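## Task

Nests N1 to N4 each start with one of the plates E01, E07, E10 and E70, and only the ID labels reveal which plate is where. First build a stack in rack S1 with E01 at the bottom, E07 next and E10 on top: E01 lies flat on the rack floor, the other two sit fully nested, and every labelled short end is at the rack's front, the side facing the robot. Then release and press the START key on post KP until it latches. Then return all four plates so each is back in its original nest, lying flat between the locators with well A1 at the corner marked A1, while START stays latched. Nothing may count as done if only the robot is holding it in place; release and move the gripper away at the end.

## Robot and tools

Robot: one four-axis SCARA-type arm (lift, shoulder, elbow, wrist yaw) carrying a two-finger gripper that always stays level; it can rotate about vertical but never tilt. The controlled point, end_effector_position, is midway between the two rubber pads, about 2 to 3 cm behind the fingertips. Fingers point along the gripper's +x axis and open and close along its y axis. The fingers never fully close (minimum gap 0.066 m, maximum 0.140 m), so a key is pressed with a single fingertip.

Frames: the scene frame has its origin on the table top below the arm base, +z up, +y to the left when looking along +x. Reported positions are in metres in this frame; orientation comes as end_effector_quat_wxyz. Motion commands, however, are in the gripper's own axes.

execute_actions(actions): a list of actions run in sequence. Each action is a table of up to 15 rows, one row per control step of 1/30 s; if fewer rows are given the last one is repeated to fill 15 steps. An empty list just returns state and images. Each row has 5 numbers in [-1, 1], ordered dx, dy, dz, rz, opening. The first four are an offset of the target pose from the gripper's measured pose at the start of that action (for the first action in a call, the last pose a result reported), expressed in gripper axes; every row refers to that same start, not to the row before. Scale: 1.0 equals 0.6 m for dx, dy, dz and 180 degrees for rz; rz turns from +x toward +y. opening is absolute, not an offset: +1 is fully open (0.140 m), -1 closed (0.066 m). Going fully open to closed takes at least about 0.6 s.

move(target, speed, blocking): drives the gripper in a straight line toward one target. target is a single 5-number row laid out exactly as above: an offset in gripper axes from the pose shown in the latest result, plus an absolute opening, which is sent when the move begins. speed is the path's top speed in m/s, 0.002 to 0.5, default 0.25; rotation is capped at twice that in rad/s. A path lasts 0.5 to 10 s and is cut off at 10 s. It does not slow for obstacles, and the real gripper may lag, drift or overshoot the speed, particularly with the arm almost straight. Faster contact and targets set deeper past a surface both mean harder impacts. With blocking=false the result returns after 0.5 s while the arm keeps moving; until a result shows the move finished, further rows and moves are refused, so use wait or stop. The result adds a move: line with how it ended (done, off_target, moving, held, fault) and which limits applied, plus the distance from target. limits=paced means the pose was clipped; limits=held means a check blocked some steps, after which the arm may lurch faster than speed.

wait(seconds): 0 to 10; lets time pass holding the last command, returns early if a running move ends. stop(): brakes a running move (needs braking distance; fingers keep moving). zoom_image(camera, region): camera is cam_head_left, cam_head_right or cam_wrist; region is [x0, y0, x1, y1] pixels, at most 504 by 504, origin top-left. finished_scene(scene): integer scene number; ends it irreversibly and reports success.

Control details: each step the commanded pose is clipped to at most 70 mm and 16 degrees from the measured pose, so far targets need several actions; after an action the arm only continues to the last clipped pose. Because offsets come from the measured pose, repeating a small downward offset against something rigid does not push harder, but against something yielding it keeps going. Joints decelerate together and stop together on a reversal.

Result lines: the state line (pose, possibly less accurate at long reach); Joint positions lists lift (m, 0 to 0.55), shoulder (-2 to 2), elbow (-2.8 to 2.8), wrist yaw (-12.566 to 12.566) in rad, then pad gap in m; grip_measured is finger opening on the command scale; Hand target is where the controller is now heading; pose unreachable means the clearance check altered or blocked the command. TORQUE FAULT halts the arm for 10 s and drops the rest of the call; load limits are lift 52.8 N, shoulder 7.92 N m, elbow 3.96 N m, wrist yaw 1.32 N m, counting held weight. MOTOR HOT appears from 85 °C; at 100 °C an OVER-TEMPERATURE FAULT brakes the arm until it cools, so avoid holding loads longer than needed.

Gripping: command an opening about 0.04 below grip_measured for a firm hold, less for a lighter one; pads give roughly 18 N, and a fast close can squeeze harder. Readings may be off by about 1 mm consistently.

Cameras: cam_head_left, cam_head_right, cam_wrist, each 504x504, returned in that order; calibration is approximate.

Plate geometry: on each labelled plate, well A1 sits at the labelled short end, in the corner opposite the labelled long side. Read ID labels to find which plate is in which nest before moving anything.

Avoid: letting the elbow angle get within 0.4 rad of zero (the arm can fold and fault); pressing START, or even lighting it, before the stack is correct and the unlisted plate is properly seated in its nest, which fails the task; dropping plates more than a few millimetres; knocking anything off the table; slams, hard hits and heavy pushing. Occasionally loose objects get nudged by outside disturbances, so recheck positions. Finish with the gripper open and clear of everything.

Each tool is called after "Emit:" in YAML: its name, and indented under it one key for each argument.

## Session

I'll start by looking at the scene.

Emit:
execute_actions:
  actions: []

Scene clock: 0.00 s.
end_effector_position=(+0.7584, +0.1695, +0.3787) grip_measured=+1.00 end_effector_quat_wxyz=(+0.994, +0.000, +0.000, +0.107)
Joint positions: [ 0.374  0.718  2.236 -2.74   0.14 ]
Hand target: +0.758, +0.169, +0.379; +0.994, +0.000, +0.000, +0.107

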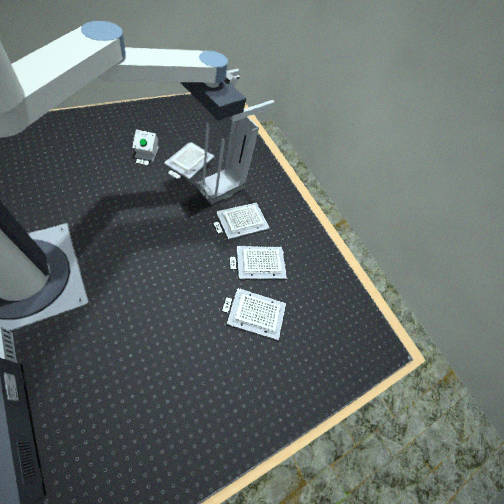

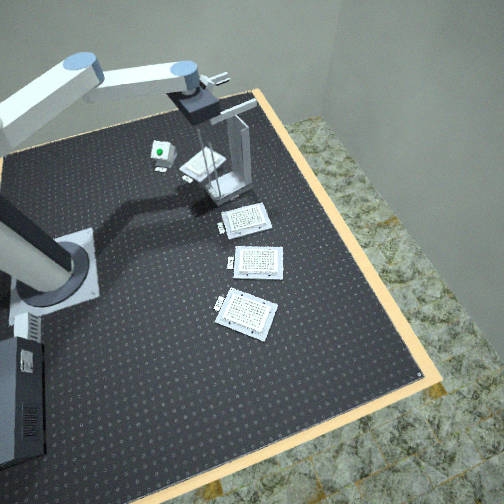

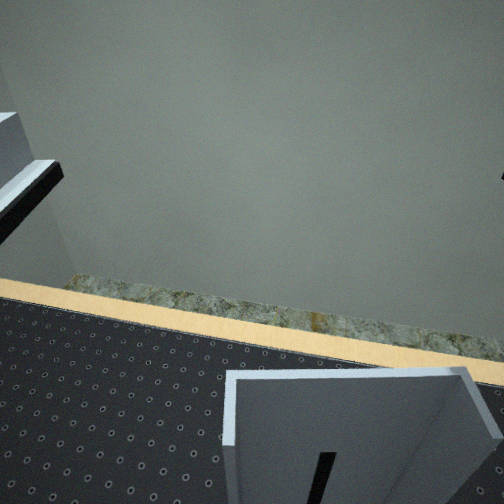

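Emit:
zoom_image:
  camera: "cam_head_left"
  region: [120, 100, 320, 350]

Emit:
zoom_image:
  camera: "cam_head_right"
  region: [130, 90, 320, 350]

Region (120, 100, 320, 350) of cam_head_left's 504x504 image, scaled by 2.016, with more detail than that image has; it fills the left 403 columns of this view, and the rest is white.

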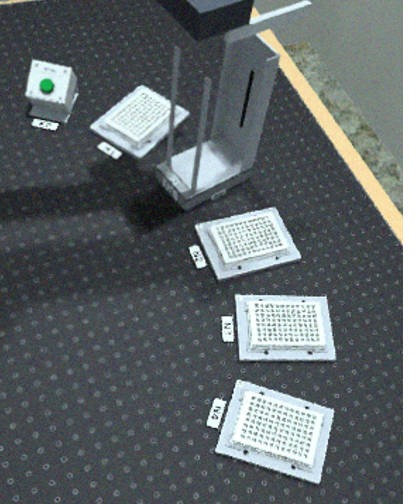

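Region (130, 90, 320, 350) of cam_head_right's 504x504 image, scaled by 1.938, with more detail than that image has; it fills the left 368 columns of this view, and the rest is white.

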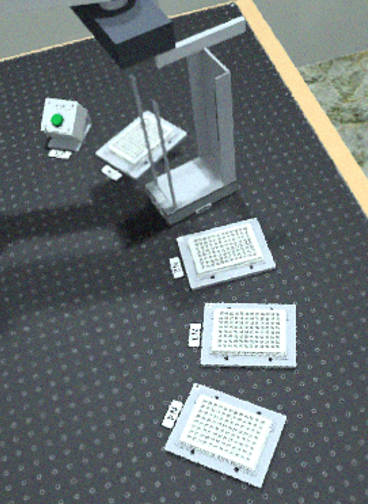

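Emit:
zoom_image:
  camera: "cam_head_left"
  region: [205, 195, 295, 285]

Emit:
zoom_image:
  camera: "cam_head_left"
  region: [215, 275, 295, 355]

Emit:
zoom_image:
  camera: "cam_head_left"
  region: [125, 110, 265, 210]

Region (205, 195, 295, 285) of cam_head_left's 504x504 image, scaled by 5.600, with more detail than that image has.

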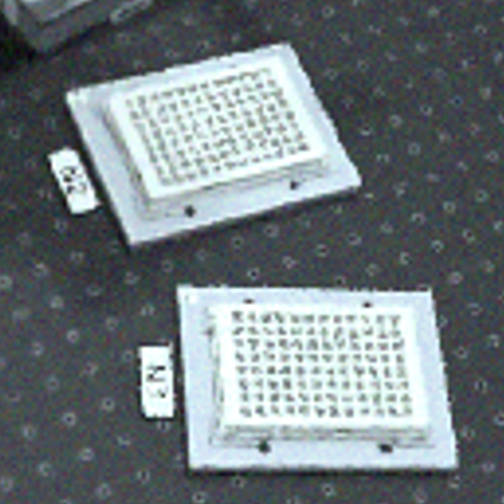

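Region (215, 275, 295, 355) of cam_head_left's 504x504 image, scaled by 6.300, with more detail than that image has.

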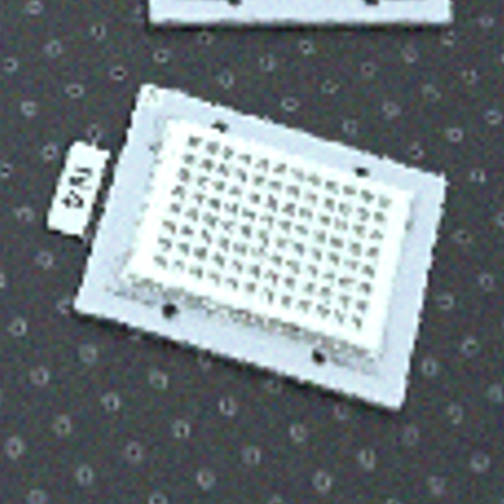

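Region (125, 110, 265, 210) of cam_head_left's 504x504 image, scaled by 3.600, with more detail than that image has; it fills the top 360 rows of this view, and the rest is white.

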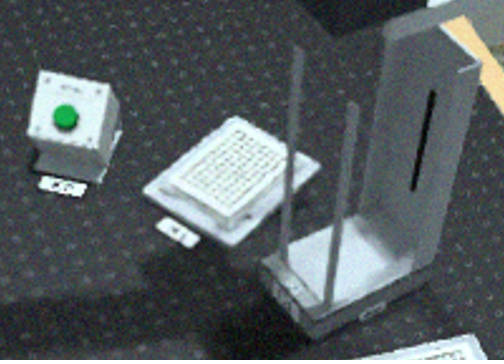

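Emit:
move:
  target: [-0.37, 0.05, -0.05, 0.05, 0.0]
  speed: 0.4

Scene clock: 69.53 s.
end_effector_position=(+0.5350, +0.1513, +0.3487) grip_measured=+0.00 end_effector_quat_wxyz=(+0.983, +0.000, +0.000, +0.185)
Joint positions: [ 0.344  1.345  0.995 -1.968  0.103]
Hand target: +0.535, +0.151, +0.349; +0.983, +0.000, +0.000, +0.185
Off the commanded pose: 0.000 m, 0 deg.
move: done; limits=paced
camera_calibration (this result's frames):
cam_wrist: T_world_to_cam=[[0.368226, -0.929735, -0.0014632, -0.0458441], [-0.559247, -0.220234, -0.799212, 0.59903], [0.742734, 0.295109, -0.601047, -0.136574], [0, 0, 0, 1]] pos_world=[0.453324, 0.129608, 0.396598]

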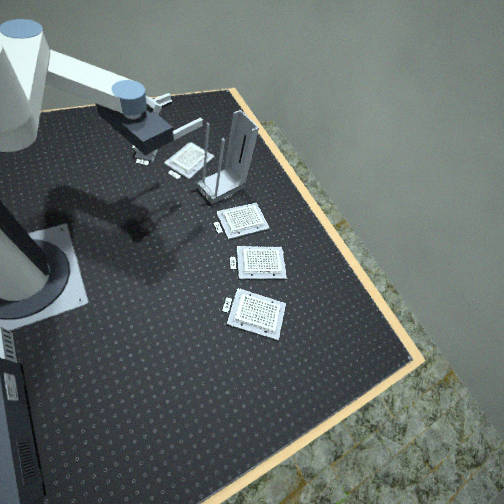

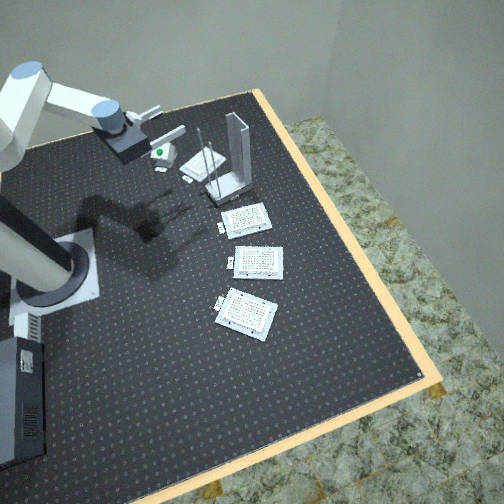

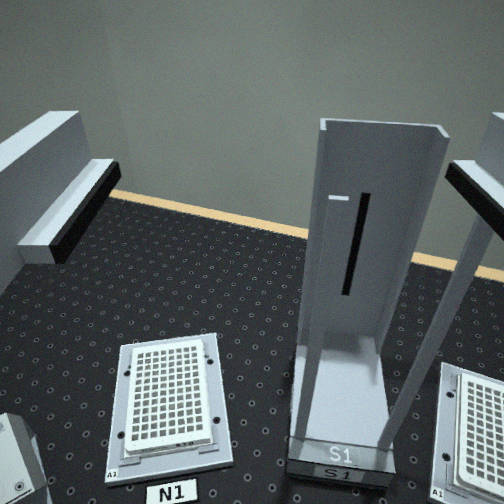

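Emit:
zoom_image:
  camera: "cam_wrist"
  region: [95, 400, 245, 504]

Emit:
zoom_image:
  camera: "cam_wrist"
  region: [280, 320, 504, 504]

Region (95, 400, 245, 504) of cam_wrist's 504x504 image, scaled by 3.360, with more detail than that image has; it fills the top 349 rows of this view, and the rest is white.

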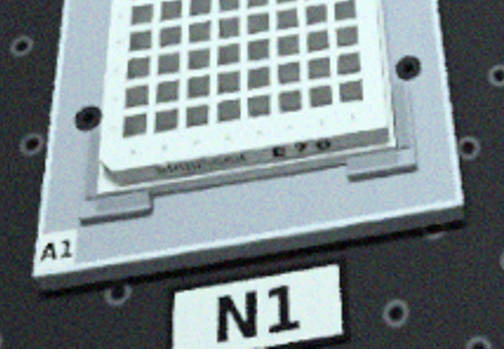

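Region (280, 320, 504, 504) of cam_wrist's 504x504 image, scaled by 2.250, with more detail than that image has; it fills the top 414 rows of this view, and the rest is white.

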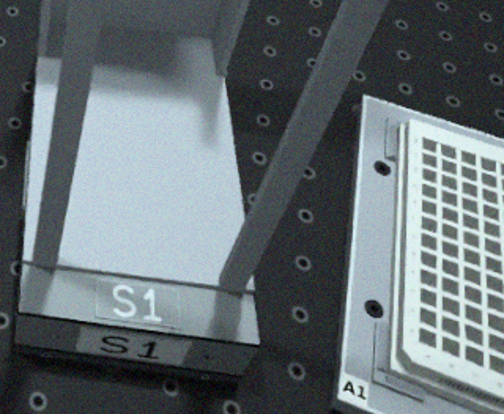

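Emit:
move:
  target: [-0.18, -0.3878, -0.3817, -0.2128, 0.0]
  speed: 0.4

Scene clock: 81.73 s.
end_effector_position=(+0.5190, -0.1046, +0.1196) grip_measured=+0.00 end_effector_quat_wxyz=(+0.989, +0.000, +0.000, -0.148)
Joint positions: [ 0.115  0.68   0.859 -1.836  0.103]
Hand target: +0.519, -0.105, +0.120; +0.989, +0.000, +0.000, -0.148
Off the commanded pose: 0.000 m, 0 deg.
move: done
camera_calibration (this result's frames):
cam_wrist: T_world_to_cam=[[-0.287115, -0.957895, -0.0014632, 0.058978], [-0.575405, 0.17369, -0.799212, 0.400255], [0.765816, -0.228624, -0.601047, -0.25365], [0, 0, 0, 1]] pos_world=[0.441491, -0.0710161, 0.167519]

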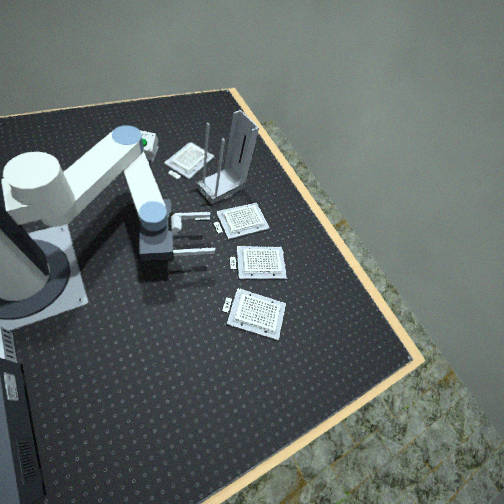

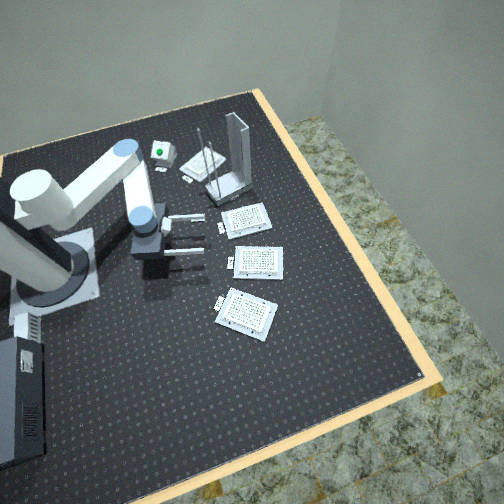

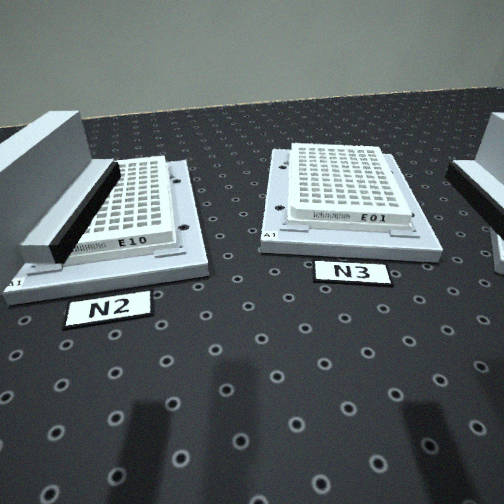

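Emit:
zoom_image:
  camera: "cam_wrist"
  region: [250, 130, 454, 290]

Region (250, 130, 454, 290) of cam_wrist's 504x504 image, scaled by 2.471, with more detail than that image has; it fills the top 395 rows of this view, and the rest is white.

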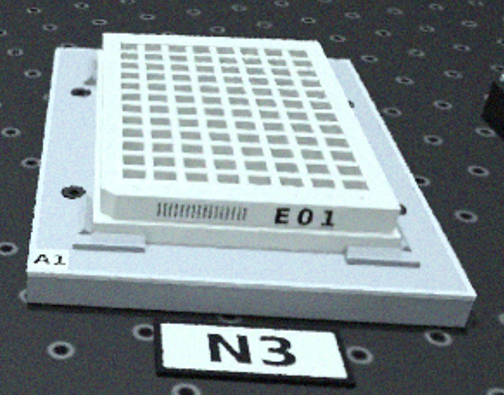

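Emit:
move:
  target: [0.3148, -0.1102, -0.0993, -0.0289, 0.0]
  speed: 0.3

Scene clock: 107.33 s.
end_effector_position=(+0.6804, -0.2231, +0.0600) grip_measured=+0.00 end_effector_quat_wxyz=(+0.981, +0.000, +0.000, -0.192)
Joint positions: [ 0.055  0.172  1.828 -2.388  0.103]
Hand target: +0.680, -0.223, +0.060; +0.981, +0.000, +0.000, -0.193
Off the commanded pose: 0.000 m, 0 deg.
move: done
camera_calibration (this result's frames):
cam_wrist: T_world_to_cam=[[-0.37267, -0.927963, -0.0014632, 0.0566819], [-0.557315, 0.225078, -0.799212, 0.465182], [0.741969, -0.297027, -0.601047, -0.439196], [0, 0, 0, 1]] pos_world=[0.606245, -0.182556, 0.107885]

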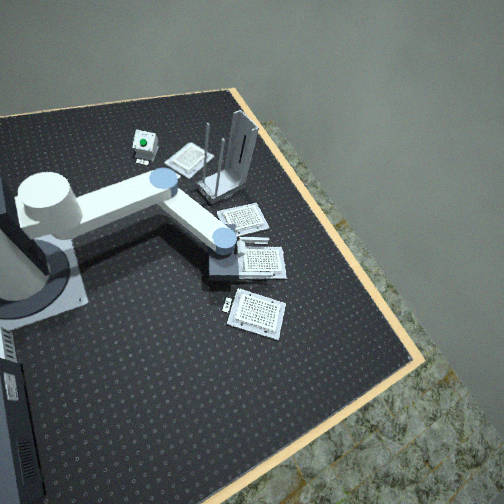

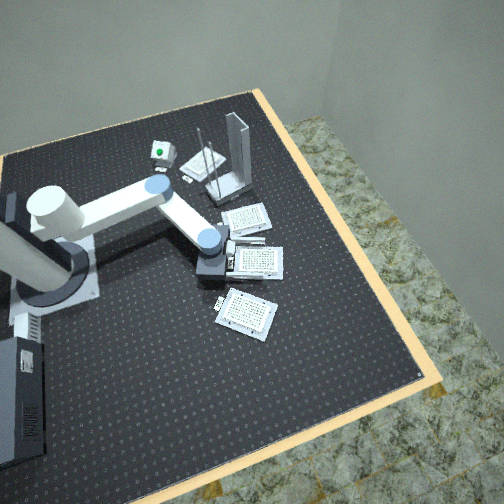

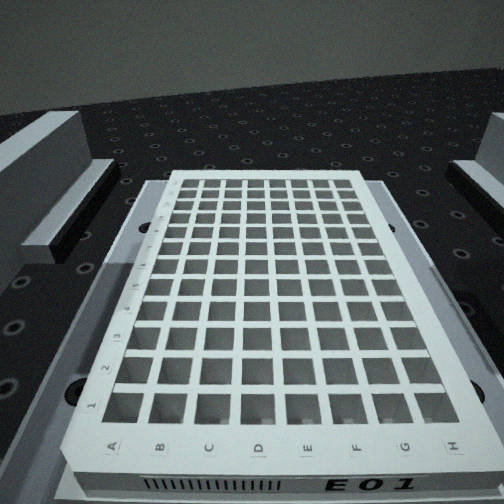

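Emit:
zoom_image:
  camera: "cam_wrist"
  region: [100, 140, 460, 280]

Emit:
zoom_image:
  camera: "cam_wrist"
  region: [0, 380, 504, 504]

Region (100, 140, 460, 280) of cam_wrist's 504x504 image, scaled by 1.400, with more detail than that image has.

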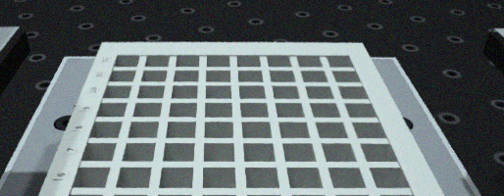

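Region (0, 380, 504, 504) of cam_wrist's 504x504 image, scaled by 1.000; it fills the top 124 rows of this view, and the rest is white.

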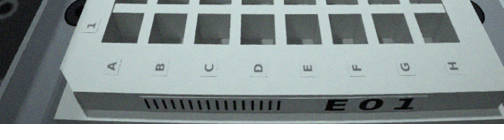

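Emit:
move:
  target: [-0.0055, 0.007, -0.0458, 0.0, 0.0]
  speed: 0.1

Scene clock: 144.37 s.
end_effector_position=(+0.6790, -0.2179, +0.0324) grip_measured=+0.00 end_effector_quat_wxyz=(+0.981, +0.000, +0.000, -0.193)
Joint positions: [ 0.027  0.192  1.807 -2.386  0.103]
Hand target: +0.679, -0.218, +0.033; +0.981, +0.000, +0.000, -0.192
Off the commanded pose: 0.000 m, 0 deg.
move: done
camera_calibration (this result's frames):
cam_wrist: T_world_to_cam=[[-0.372787, -0.927916, -0.0014632, 0.0609461], [-0.557286, 0.225148, -0.799212, 0.44121], [0.741931, -0.29712, -0.601047, -0.453149], [0, 0, 0, 1]] pos_world=[0.604806, -0.177424, 0.0803454]

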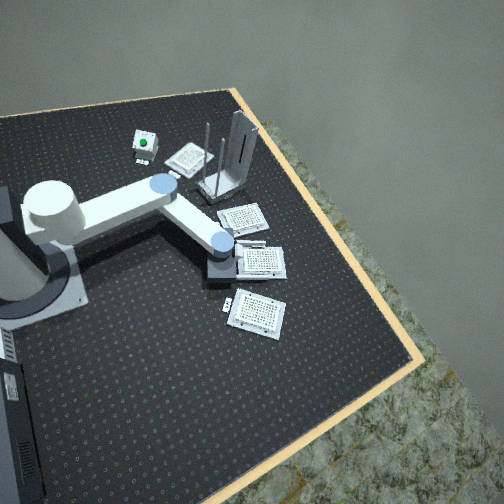

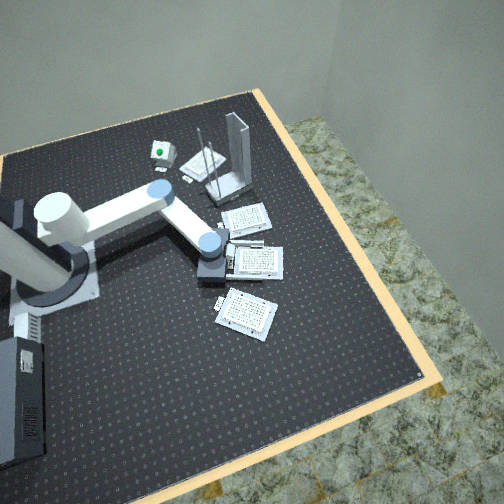

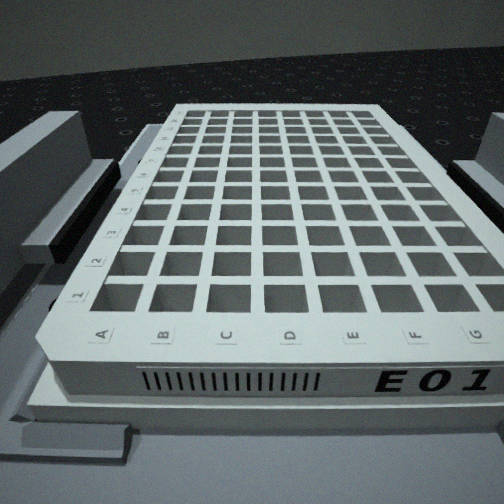

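Emit:
execute_actions:
  actions:
    - [[0,0,0,0,-0.1],[0,0,0,0,-0.15],[0,0,0,0,-0.2],[0,0,0,0,-0.25],[0,0,0,0,-0.3],[0,0,0,0,-0.35],[0,0,0,0,-0.4],[0,0,0,0,-0.43],[0,0,0,0,-0.46],[0,0,0,0,-0.48],[0,0,0,0,-0.5],[0,0,0,0,-0.52],[0,0,0,0,-0.54],[0,0,0,0,-0.56],[0,0,0,0,-0.58]]
    - [[0,0,0,0,-0.6],[0,0,0,0,-0.62],[0,0,0,0,-0.64],[0,0,0,0,-0.66],[0,0,0,0,-0.68]]

Scene clock: 150.23 s.
end_effector_position=(+0.6790, -0.2180, +0.0325) grip_measured=-0.49 end_effector_quat_wxyz=(+0.981, +0.000, +0.000, -0.193)
Joint positions: [ 0.027  0.192  1.807 -2.386  0.085]
Hand target: +0.679, -0.218, +0.032; +0.981, +0.000, +0.000, -0.193
Off the commanded pose: 0.000 m, 0 deg.
camera_calibration (this result's frames):
cam_wrist: T_world_to_cam=[[-0.372814, -0.927905, -0.0014632, 0.0609597], [-0.55728, 0.225164, -0.799212, 0.44121], [0.741923, -0.297142, -0.601047, -0.453144], [0, 0, 0, 1]] pos_world=[0.604802, -0.177428, 0.0803487]

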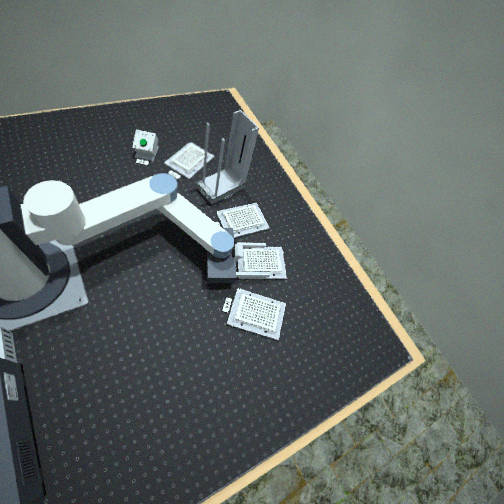

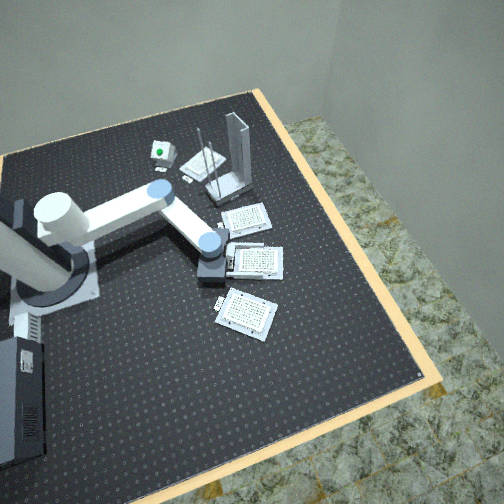

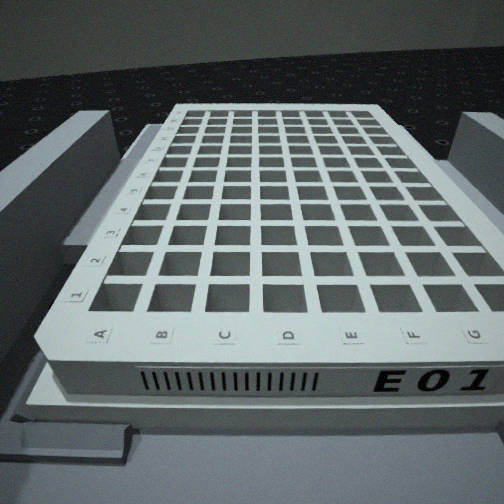

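Emit:
execute_actions:
  actions:
    - [[0,0,0,0,-0.35],[0,0,0,0,-0.35],[0,0,0,0,-0.35],[0,0,0,0,-0.35],[0,0,0,0,-0.35],[0,0,0,0,-0.35],[0,0,0,0,-0.35],[0,0,0.0033,0,-0.35]]
    - [[0,0,0,0,-0.4],[0,0,0,0,-0.43],[0,0,0,0,-0.46],[0,0,0,0,-0.48],[0,0,0,0,-0.5],[0,0,0,0,-0.52],[0,0,0,0,-0.54],[0,0,0,0,-0.56],[0,0,0,0,-0.58],[0,0,0,0,-0.6],[0,0,0,0,-0.62]]

Scene clock: 163.17 s.
end_effector_position=(+0.6790, -0.2180, +0.0345) grip_measured=-0.56 end_effector_quat_wxyz=(+0.981, +0.000, +0.000, -0.193)
Joint positions: [ 0.029  0.192  1.807 -2.386  0.082]
Hand target: +0.679, -0.218, +0.034; +0.981, +0.000, +0.000, -0.193
Off the commanded pose: 0.000 m, 0 deg.
camera_calibration (this result's frames):
cam_wrist: T_world_to_cam=[[-0.372812, -0.927906, -0.0014632, 0.060962], [-0.55728, 0.225163, -0.799212, 0.44284], [0.741923, -0.29714, -0.601047, -0.451919], [0, 0, 0, 1]] pos_world=[0.604802, -0.177428, 0.0823876]

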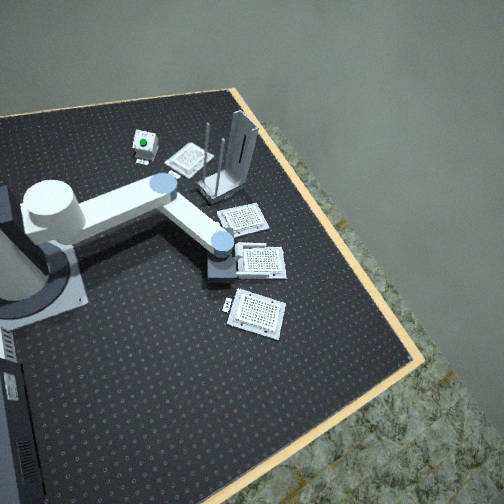

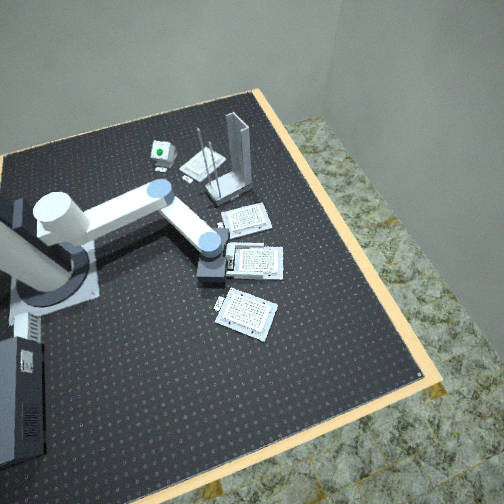

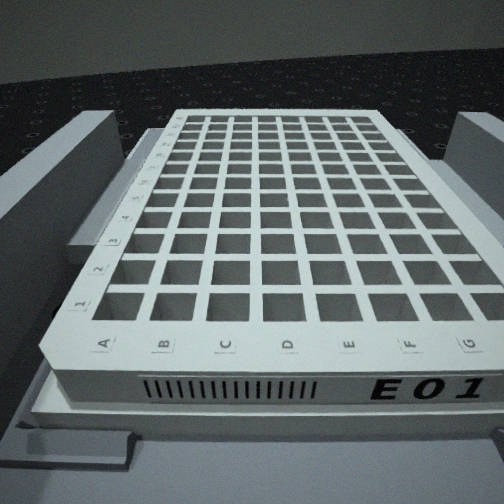

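Emit:
move:
  target: [0, 0, 0.03, 0, -0.61]
  speed: 0.08

Scene clock: 175.03 s.
end_effector_position=(+0.6790, -0.2180, +0.0525) grip_measured=-0.56 end_effector_quat_wxyz=(+0.981, +0.000, +0.000, -0.193)
Joint positions: [ 0.048  0.192  1.807 -2.386  0.082]
Hand target: +0.679, -0.218, +0.052; +0.981, +0.000, +0.000, -0.193
Off the commanded pose: 0.000 m, 0 deg.
move: done
camera_calibration (this result's frames):
cam_wrist: T_world_to_cam=[[-0.372807, -0.927908, -0.0014632, 0.0609864], [-0.557281, 0.22516, -0.799212, 0.457263], [0.741925, -0.297137, -0.601047, -0.441073], [0, 0, 0, 1]] pos_world=[0.604804, -0.177427, 0.100434]

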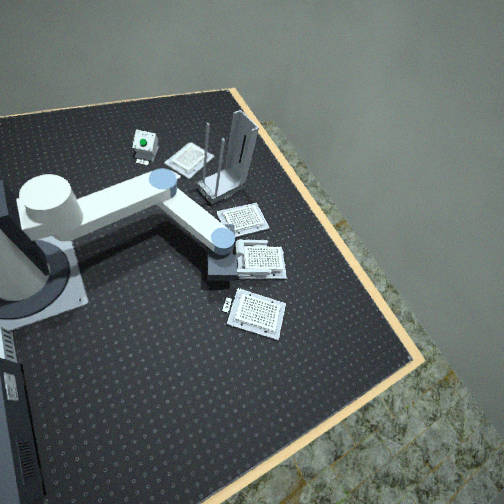

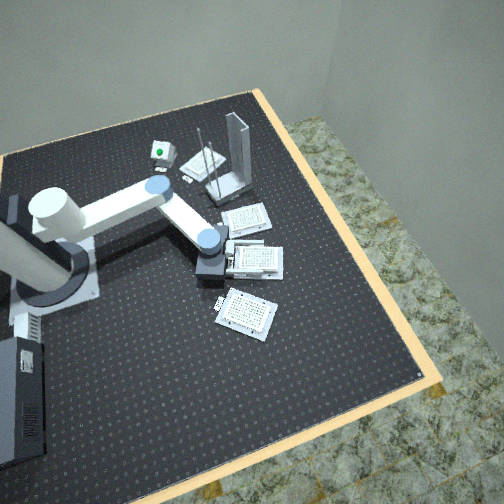

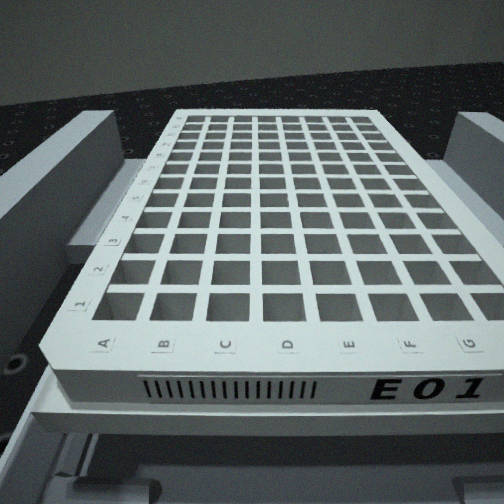

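Emit:
move:
  target: [-0.437, 0.3655, 0.4958, 0.1956, -0.61]
  speed: 0.35

Scene clock: 186.23 s.
end_effector_position=(+0.5189, +0.0841, +0.3501) grip_measured=-0.56 end_effector_quat_wxyz=(+0.994, +0.000, +0.000, +0.114)
Joint positions: [ 0.345  1.23   0.835 -1.837  0.082]
Hand target: +0.519, +0.084, +0.350; +0.994, +0.000, +0.000, +0.113
Off the commanded pose: 0.000 m, 0 deg.
move: done
camera_calibration (this result's frames):
cam_wrist: T_world_to_cam=[[0.230896, -0.972977, -0.0014632, -0.0274307], [-0.585076, -0.137642, -0.799212, 0.582752], [0.777414, 0.185391, -0.601047, -0.112706], [0, 0, 0, 1]] pos_world=[0.434907, 0.0744165, 0.39796]

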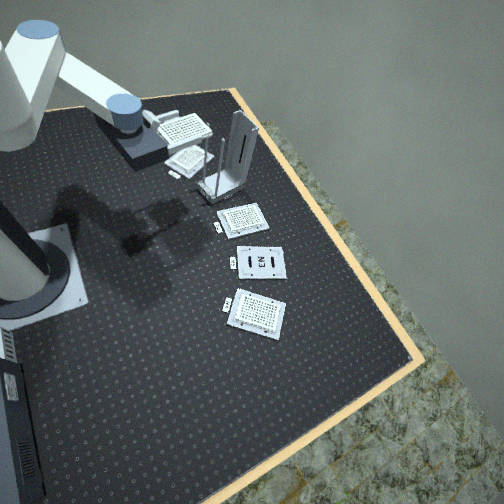

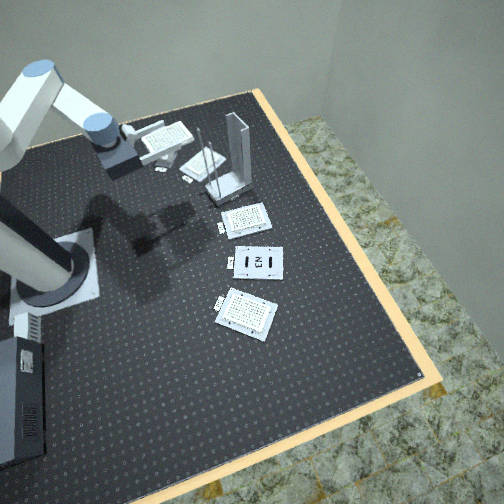

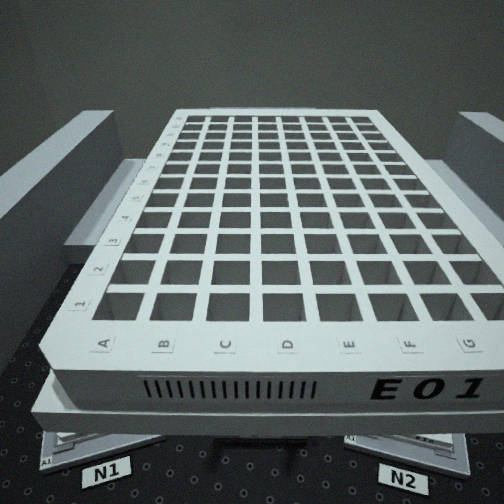

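Emit:
move:
  target: [0, 0, -0.1, 0, -0.61]
  speed: 0.25

Scene clock: 188.70 s.
end_effector_position=(+0.5189, +0.0841, +0.2900) grip_measured=-0.56 end_effector_quat_wxyz=(+0.994, +0.000, +0.000, +0.113)
Joint positions: [ 0.285  1.23   0.835 -1.837  0.082]
Hand target: +0.519, +0.084, +0.290; +0.994, +0.000, +0.000, +0.114
Off the commanded pose: 0.000 m, 0 deg.
move: done
camera_calibration (this result's frames):
cam_wrist: T_world_to_cam=[[0.23082, -0.972995, -0.0014632, -0.0274969], [-0.585087, -0.137596, -0.799212, 0.534738], [0.777429, 0.18533, -0.601047, -0.148808], [0, 0, 0, 1]] pos_world=[0.434902, 0.0744019, 0.337889]

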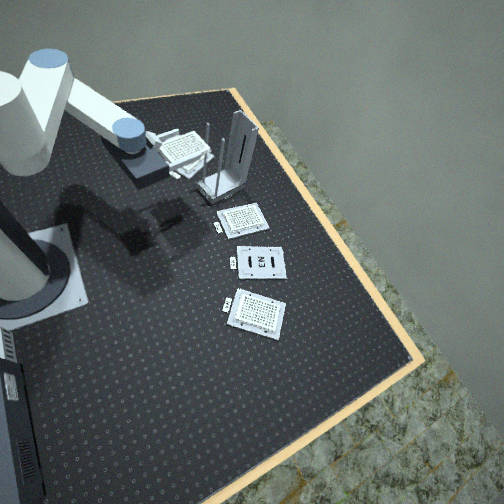

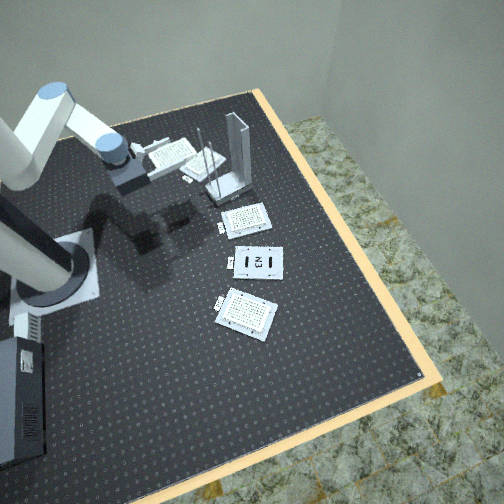

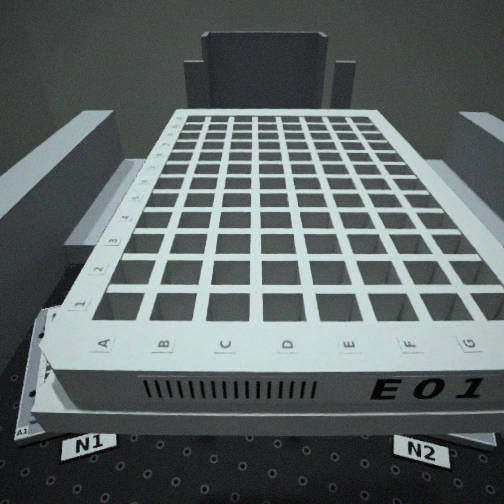

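Emit:
zoom_image:
  camera: "cam_wrist"
  region: [160, 20, 400, 130]

Region (160, 20, 400, 130) of cam_wrist's 504x504 image, scaled by 2.100, with more detail than that image has; it fills the top 231 rows of this view, and the rest is white.

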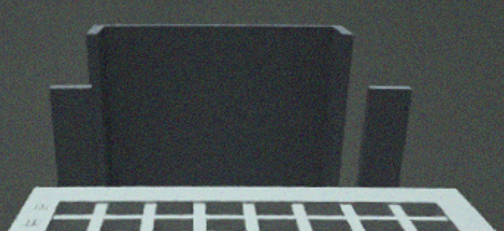

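Emit:
move:
  target: [0.0667, 0.0022, 0.07, 0, -0.61]
  speed: 0.25

Emit:
move:
  target: [0.2367, 0, 0, 0, -0.61]
  speed: 0.25

Scene clock: 205.70 s.
end_effector_position=(+0.5576, +0.0945, +0.3320) grip_measured=-0.56 end_effector_quat_wxyz=(+0.994, +0.000, +0.000, +0.114)
Joint positions: [ 0.327  1.177  1.011 -1.96   0.082]
Hand target: +0.558, +0.094, +0.332; +0.994, +0.000, +0.000, +0.113
Off the commanded pose: 0.000 m, 0 deg.
move: done
camera_calibration (this result's frames):
cam_wrist: T_world_to_cam=[[0.231305, -0.97288, -0.0014632, -0.0265098], [-0.585019, -0.137888, -0.799212, 0.592419], [0.777336, 0.185717, -0.601047, -0.155552], [0, 0, 0, 1]] pos_world=[0.473624, 0.0847851, 0.379935]

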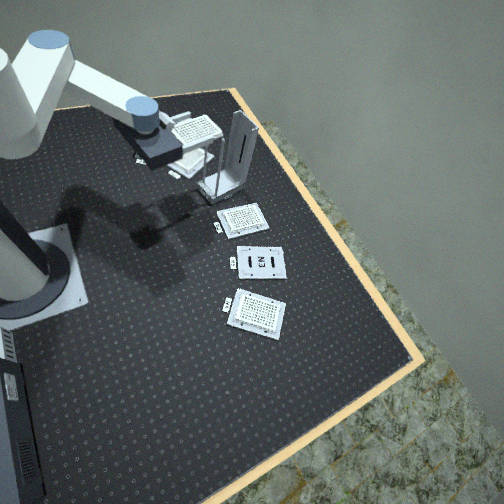

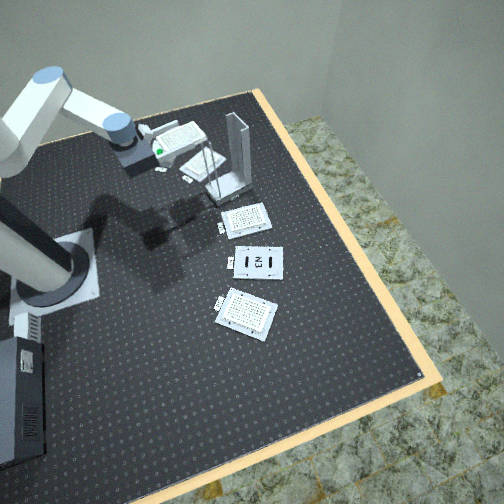

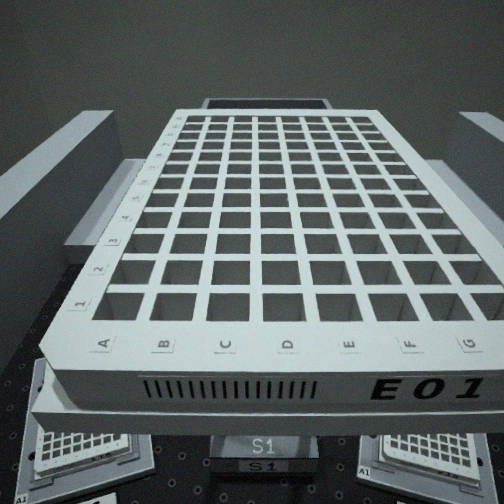

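Scene clock: 206.70 s.
end_effector_position=(+0.6960, +0.1267, +0.3320) grip_measured=-0.56 end_effector_quat_wxyz=(+0.993, +0.000, +0.000, +0.114)
Joint positions: [ 0.327  0.884  1.727 -2.383  0.082]
Hand target: +0.696, +0.127, +0.332; +0.994, +0.000, +0.000, +0.114
Off the commanded pose: 0.000 m, 0 deg.
move: done
camera_calibration (this result's frames):
cam_wrist: T_world_to_cam=[[0.23152, -0.972829, -0.0014632, -0.0273914], [-0.584988, -0.138017, -0.799212, 0.677812], [0.777295, 0.185889, -0.601047, -0.269094], [0, 0, 0, 1]] pos_world=[0.612019, 0.116924, 0.379937]

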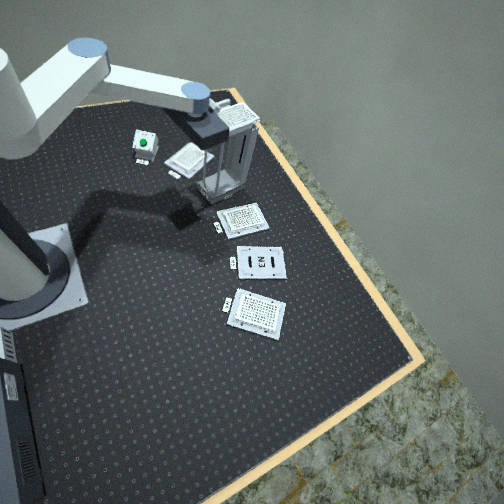

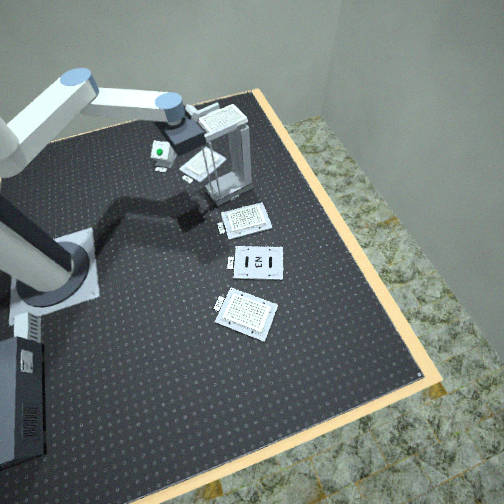

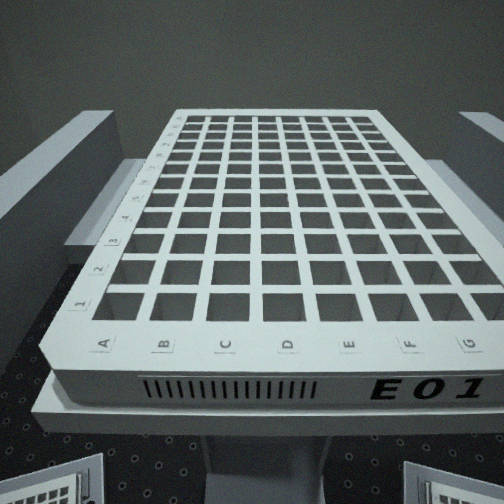

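Emit:
move:
  target: [0, 0, -0.02, 0, -0.61]
  speed: 0.05

Scene clock: 209.27 s.
end_effector_position=(+0.6960, +0.1267, +0.3200) grip_measured=-0.56 end_effector_quat_wxyz=(+0.993, +0.000, +0.000, +0.114)
Joint positions: [ 0.315  0.884  1.727 -2.383  0.082]
Hand target: +0.696, +0.127, +0.320; +0.993, +0.000, +0.000, +0.114
Off the commanded pose: 0.000 m, 0 deg.
move: done
camera_calibration (this result's frames):
cam_wrist: T_world_to_cam=[[0.231509, -0.972832, -0.0014632, -0.0274035], [-0.58499, -0.13801, -0.799212, 0.668167], [0.777297, 0.185881, -0.601047, -0.276347], [0, 0, 0, 1]] pos_world=[0.612019, 0.116923, 0.367869]

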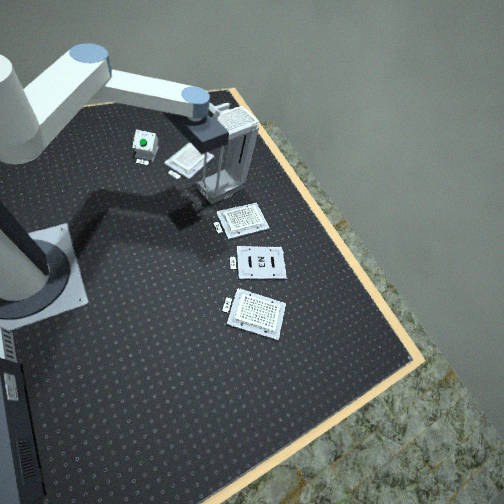

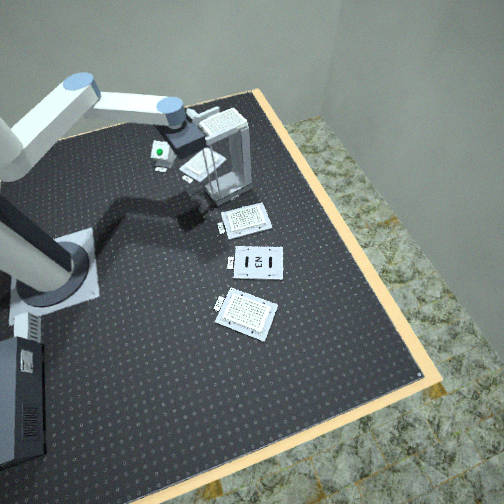

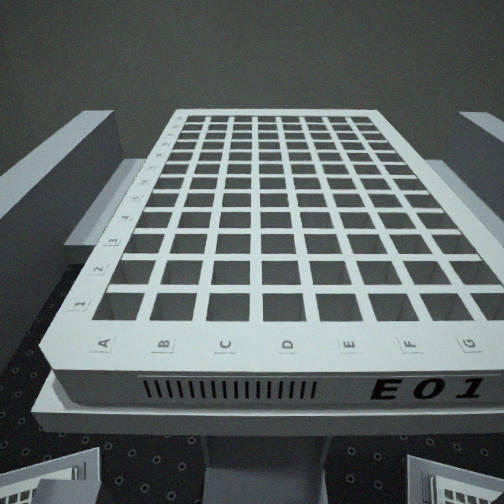

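Emit:
zoom_image:
  camera: "cam_head_right"
  region: [170, 90, 270, 170]

Emit:
zoom_image:
  camera: "cam_wrist"
  region: [0, 380, 200, 504]

Region (170, 90, 270, 170) of cam_head_right's 504x504 image, scaled by 5.040, with more detail than that image has; it fills the top 403 rows of this view, and the rest is white.

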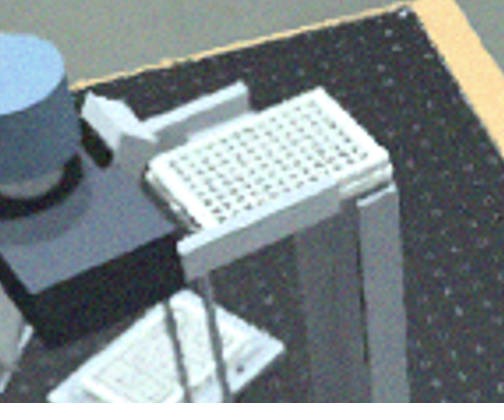

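Region (0, 380, 200, 504) of cam_wrist's 504x504 image, scaled by 2.520, with more detail than that image has; it fills the top 312 rows of this view, and the rest is white.

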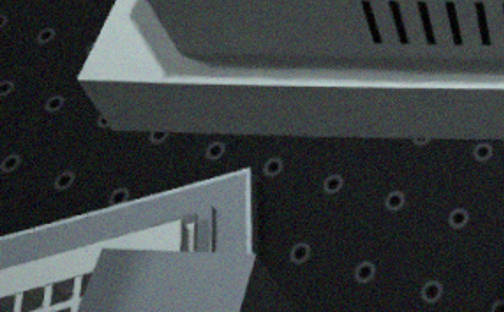

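Emit:
move:
  target: [-0.007, 0, -0.005, 0, -0.61]
  speed: 0.05

Scene clock: 226.90 s.
end_effector_position=(+0.6919, +0.1257, +0.3170) grip_measured=-0.56 end_effector_quat_wxyz=(+0.994, +0.000, +0.000, +0.114)
Joint positions: [ 0.312  0.894  1.703 -2.369  0.082]
Hand target: +0.692, +0.126, +0.317; +0.993, +0.000, +0.000, +0.114
Off the commanded pose: 0.000 m, 0 deg.
move: done
camera_calibration (this result's frames):
cam_wrist: T_world_to_cam=[[0.231239, -0.972896, -0.0014632, -0.0272549], [-0.585028, -0.137848, -0.799212, 0.663287], [0.777349, 0.185665, -0.601047, -0.274804], [0, 0, 0, 1]] pos_world=[0.607963, 0.115938, 0.364897]

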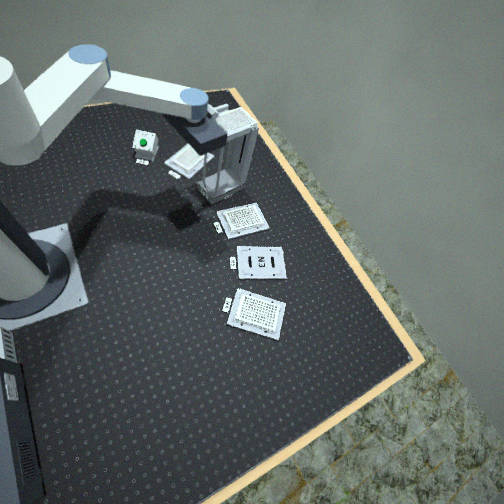

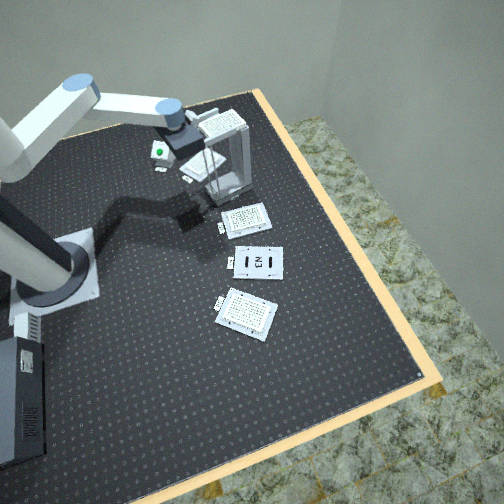

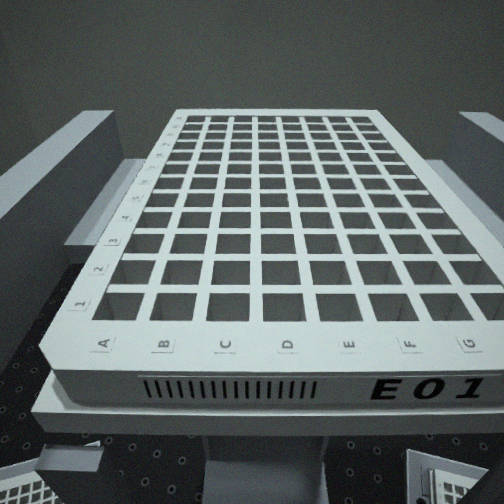

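Emit:
move:
  target: [0, 0, -0.02, 0, -0.61]
  speed: 0.03

Scene clock: 229.07 s.
end_effector_position=(+0.6919, +0.1257, +0.3049) grip_measured=-0.56 end_effector_quat_wxyz=(+0.994, +0.000, +0.000, +0.114)
Joint positions: [ 0.3    0.894  1.703 -2.369  0.082]
Hand target: +0.692, +0.126, +0.305; +0.994, +0.000, +0.000, +0.114
Off the commanded pose: 0.000 m, 0 deg.
move: done
camera_calibration (this result's frames):
cam_wrist: T_world_to_cam=[[0.231237, -0.972896, -0.0014632, -0.0272724], [-0.585028, -0.137847, -0.799212, 0.65364], [0.777349, 0.185664, -0.601047, -0.28206], [0, 0, 0, 1]] pos_world=[0.607963, 0.115937, 0.352826]

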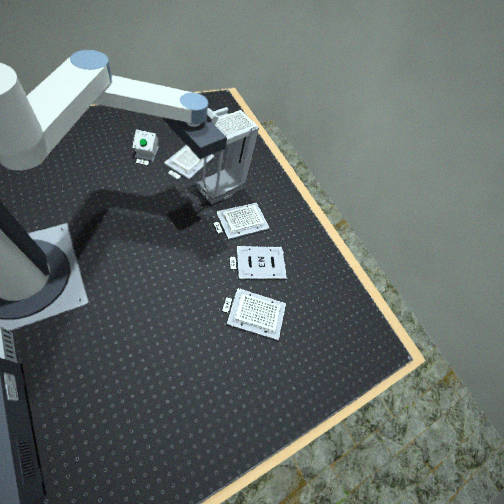

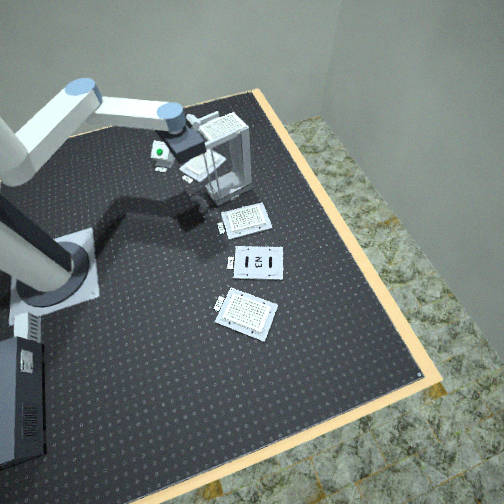

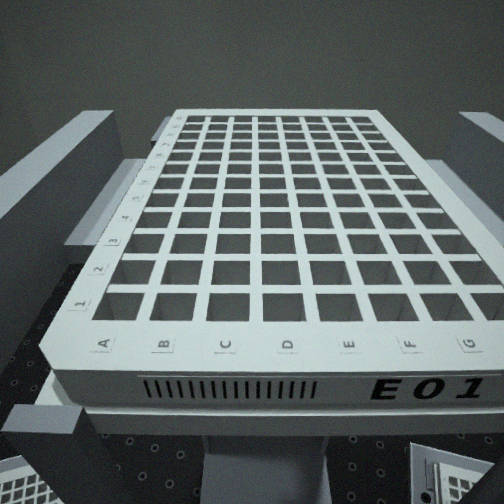

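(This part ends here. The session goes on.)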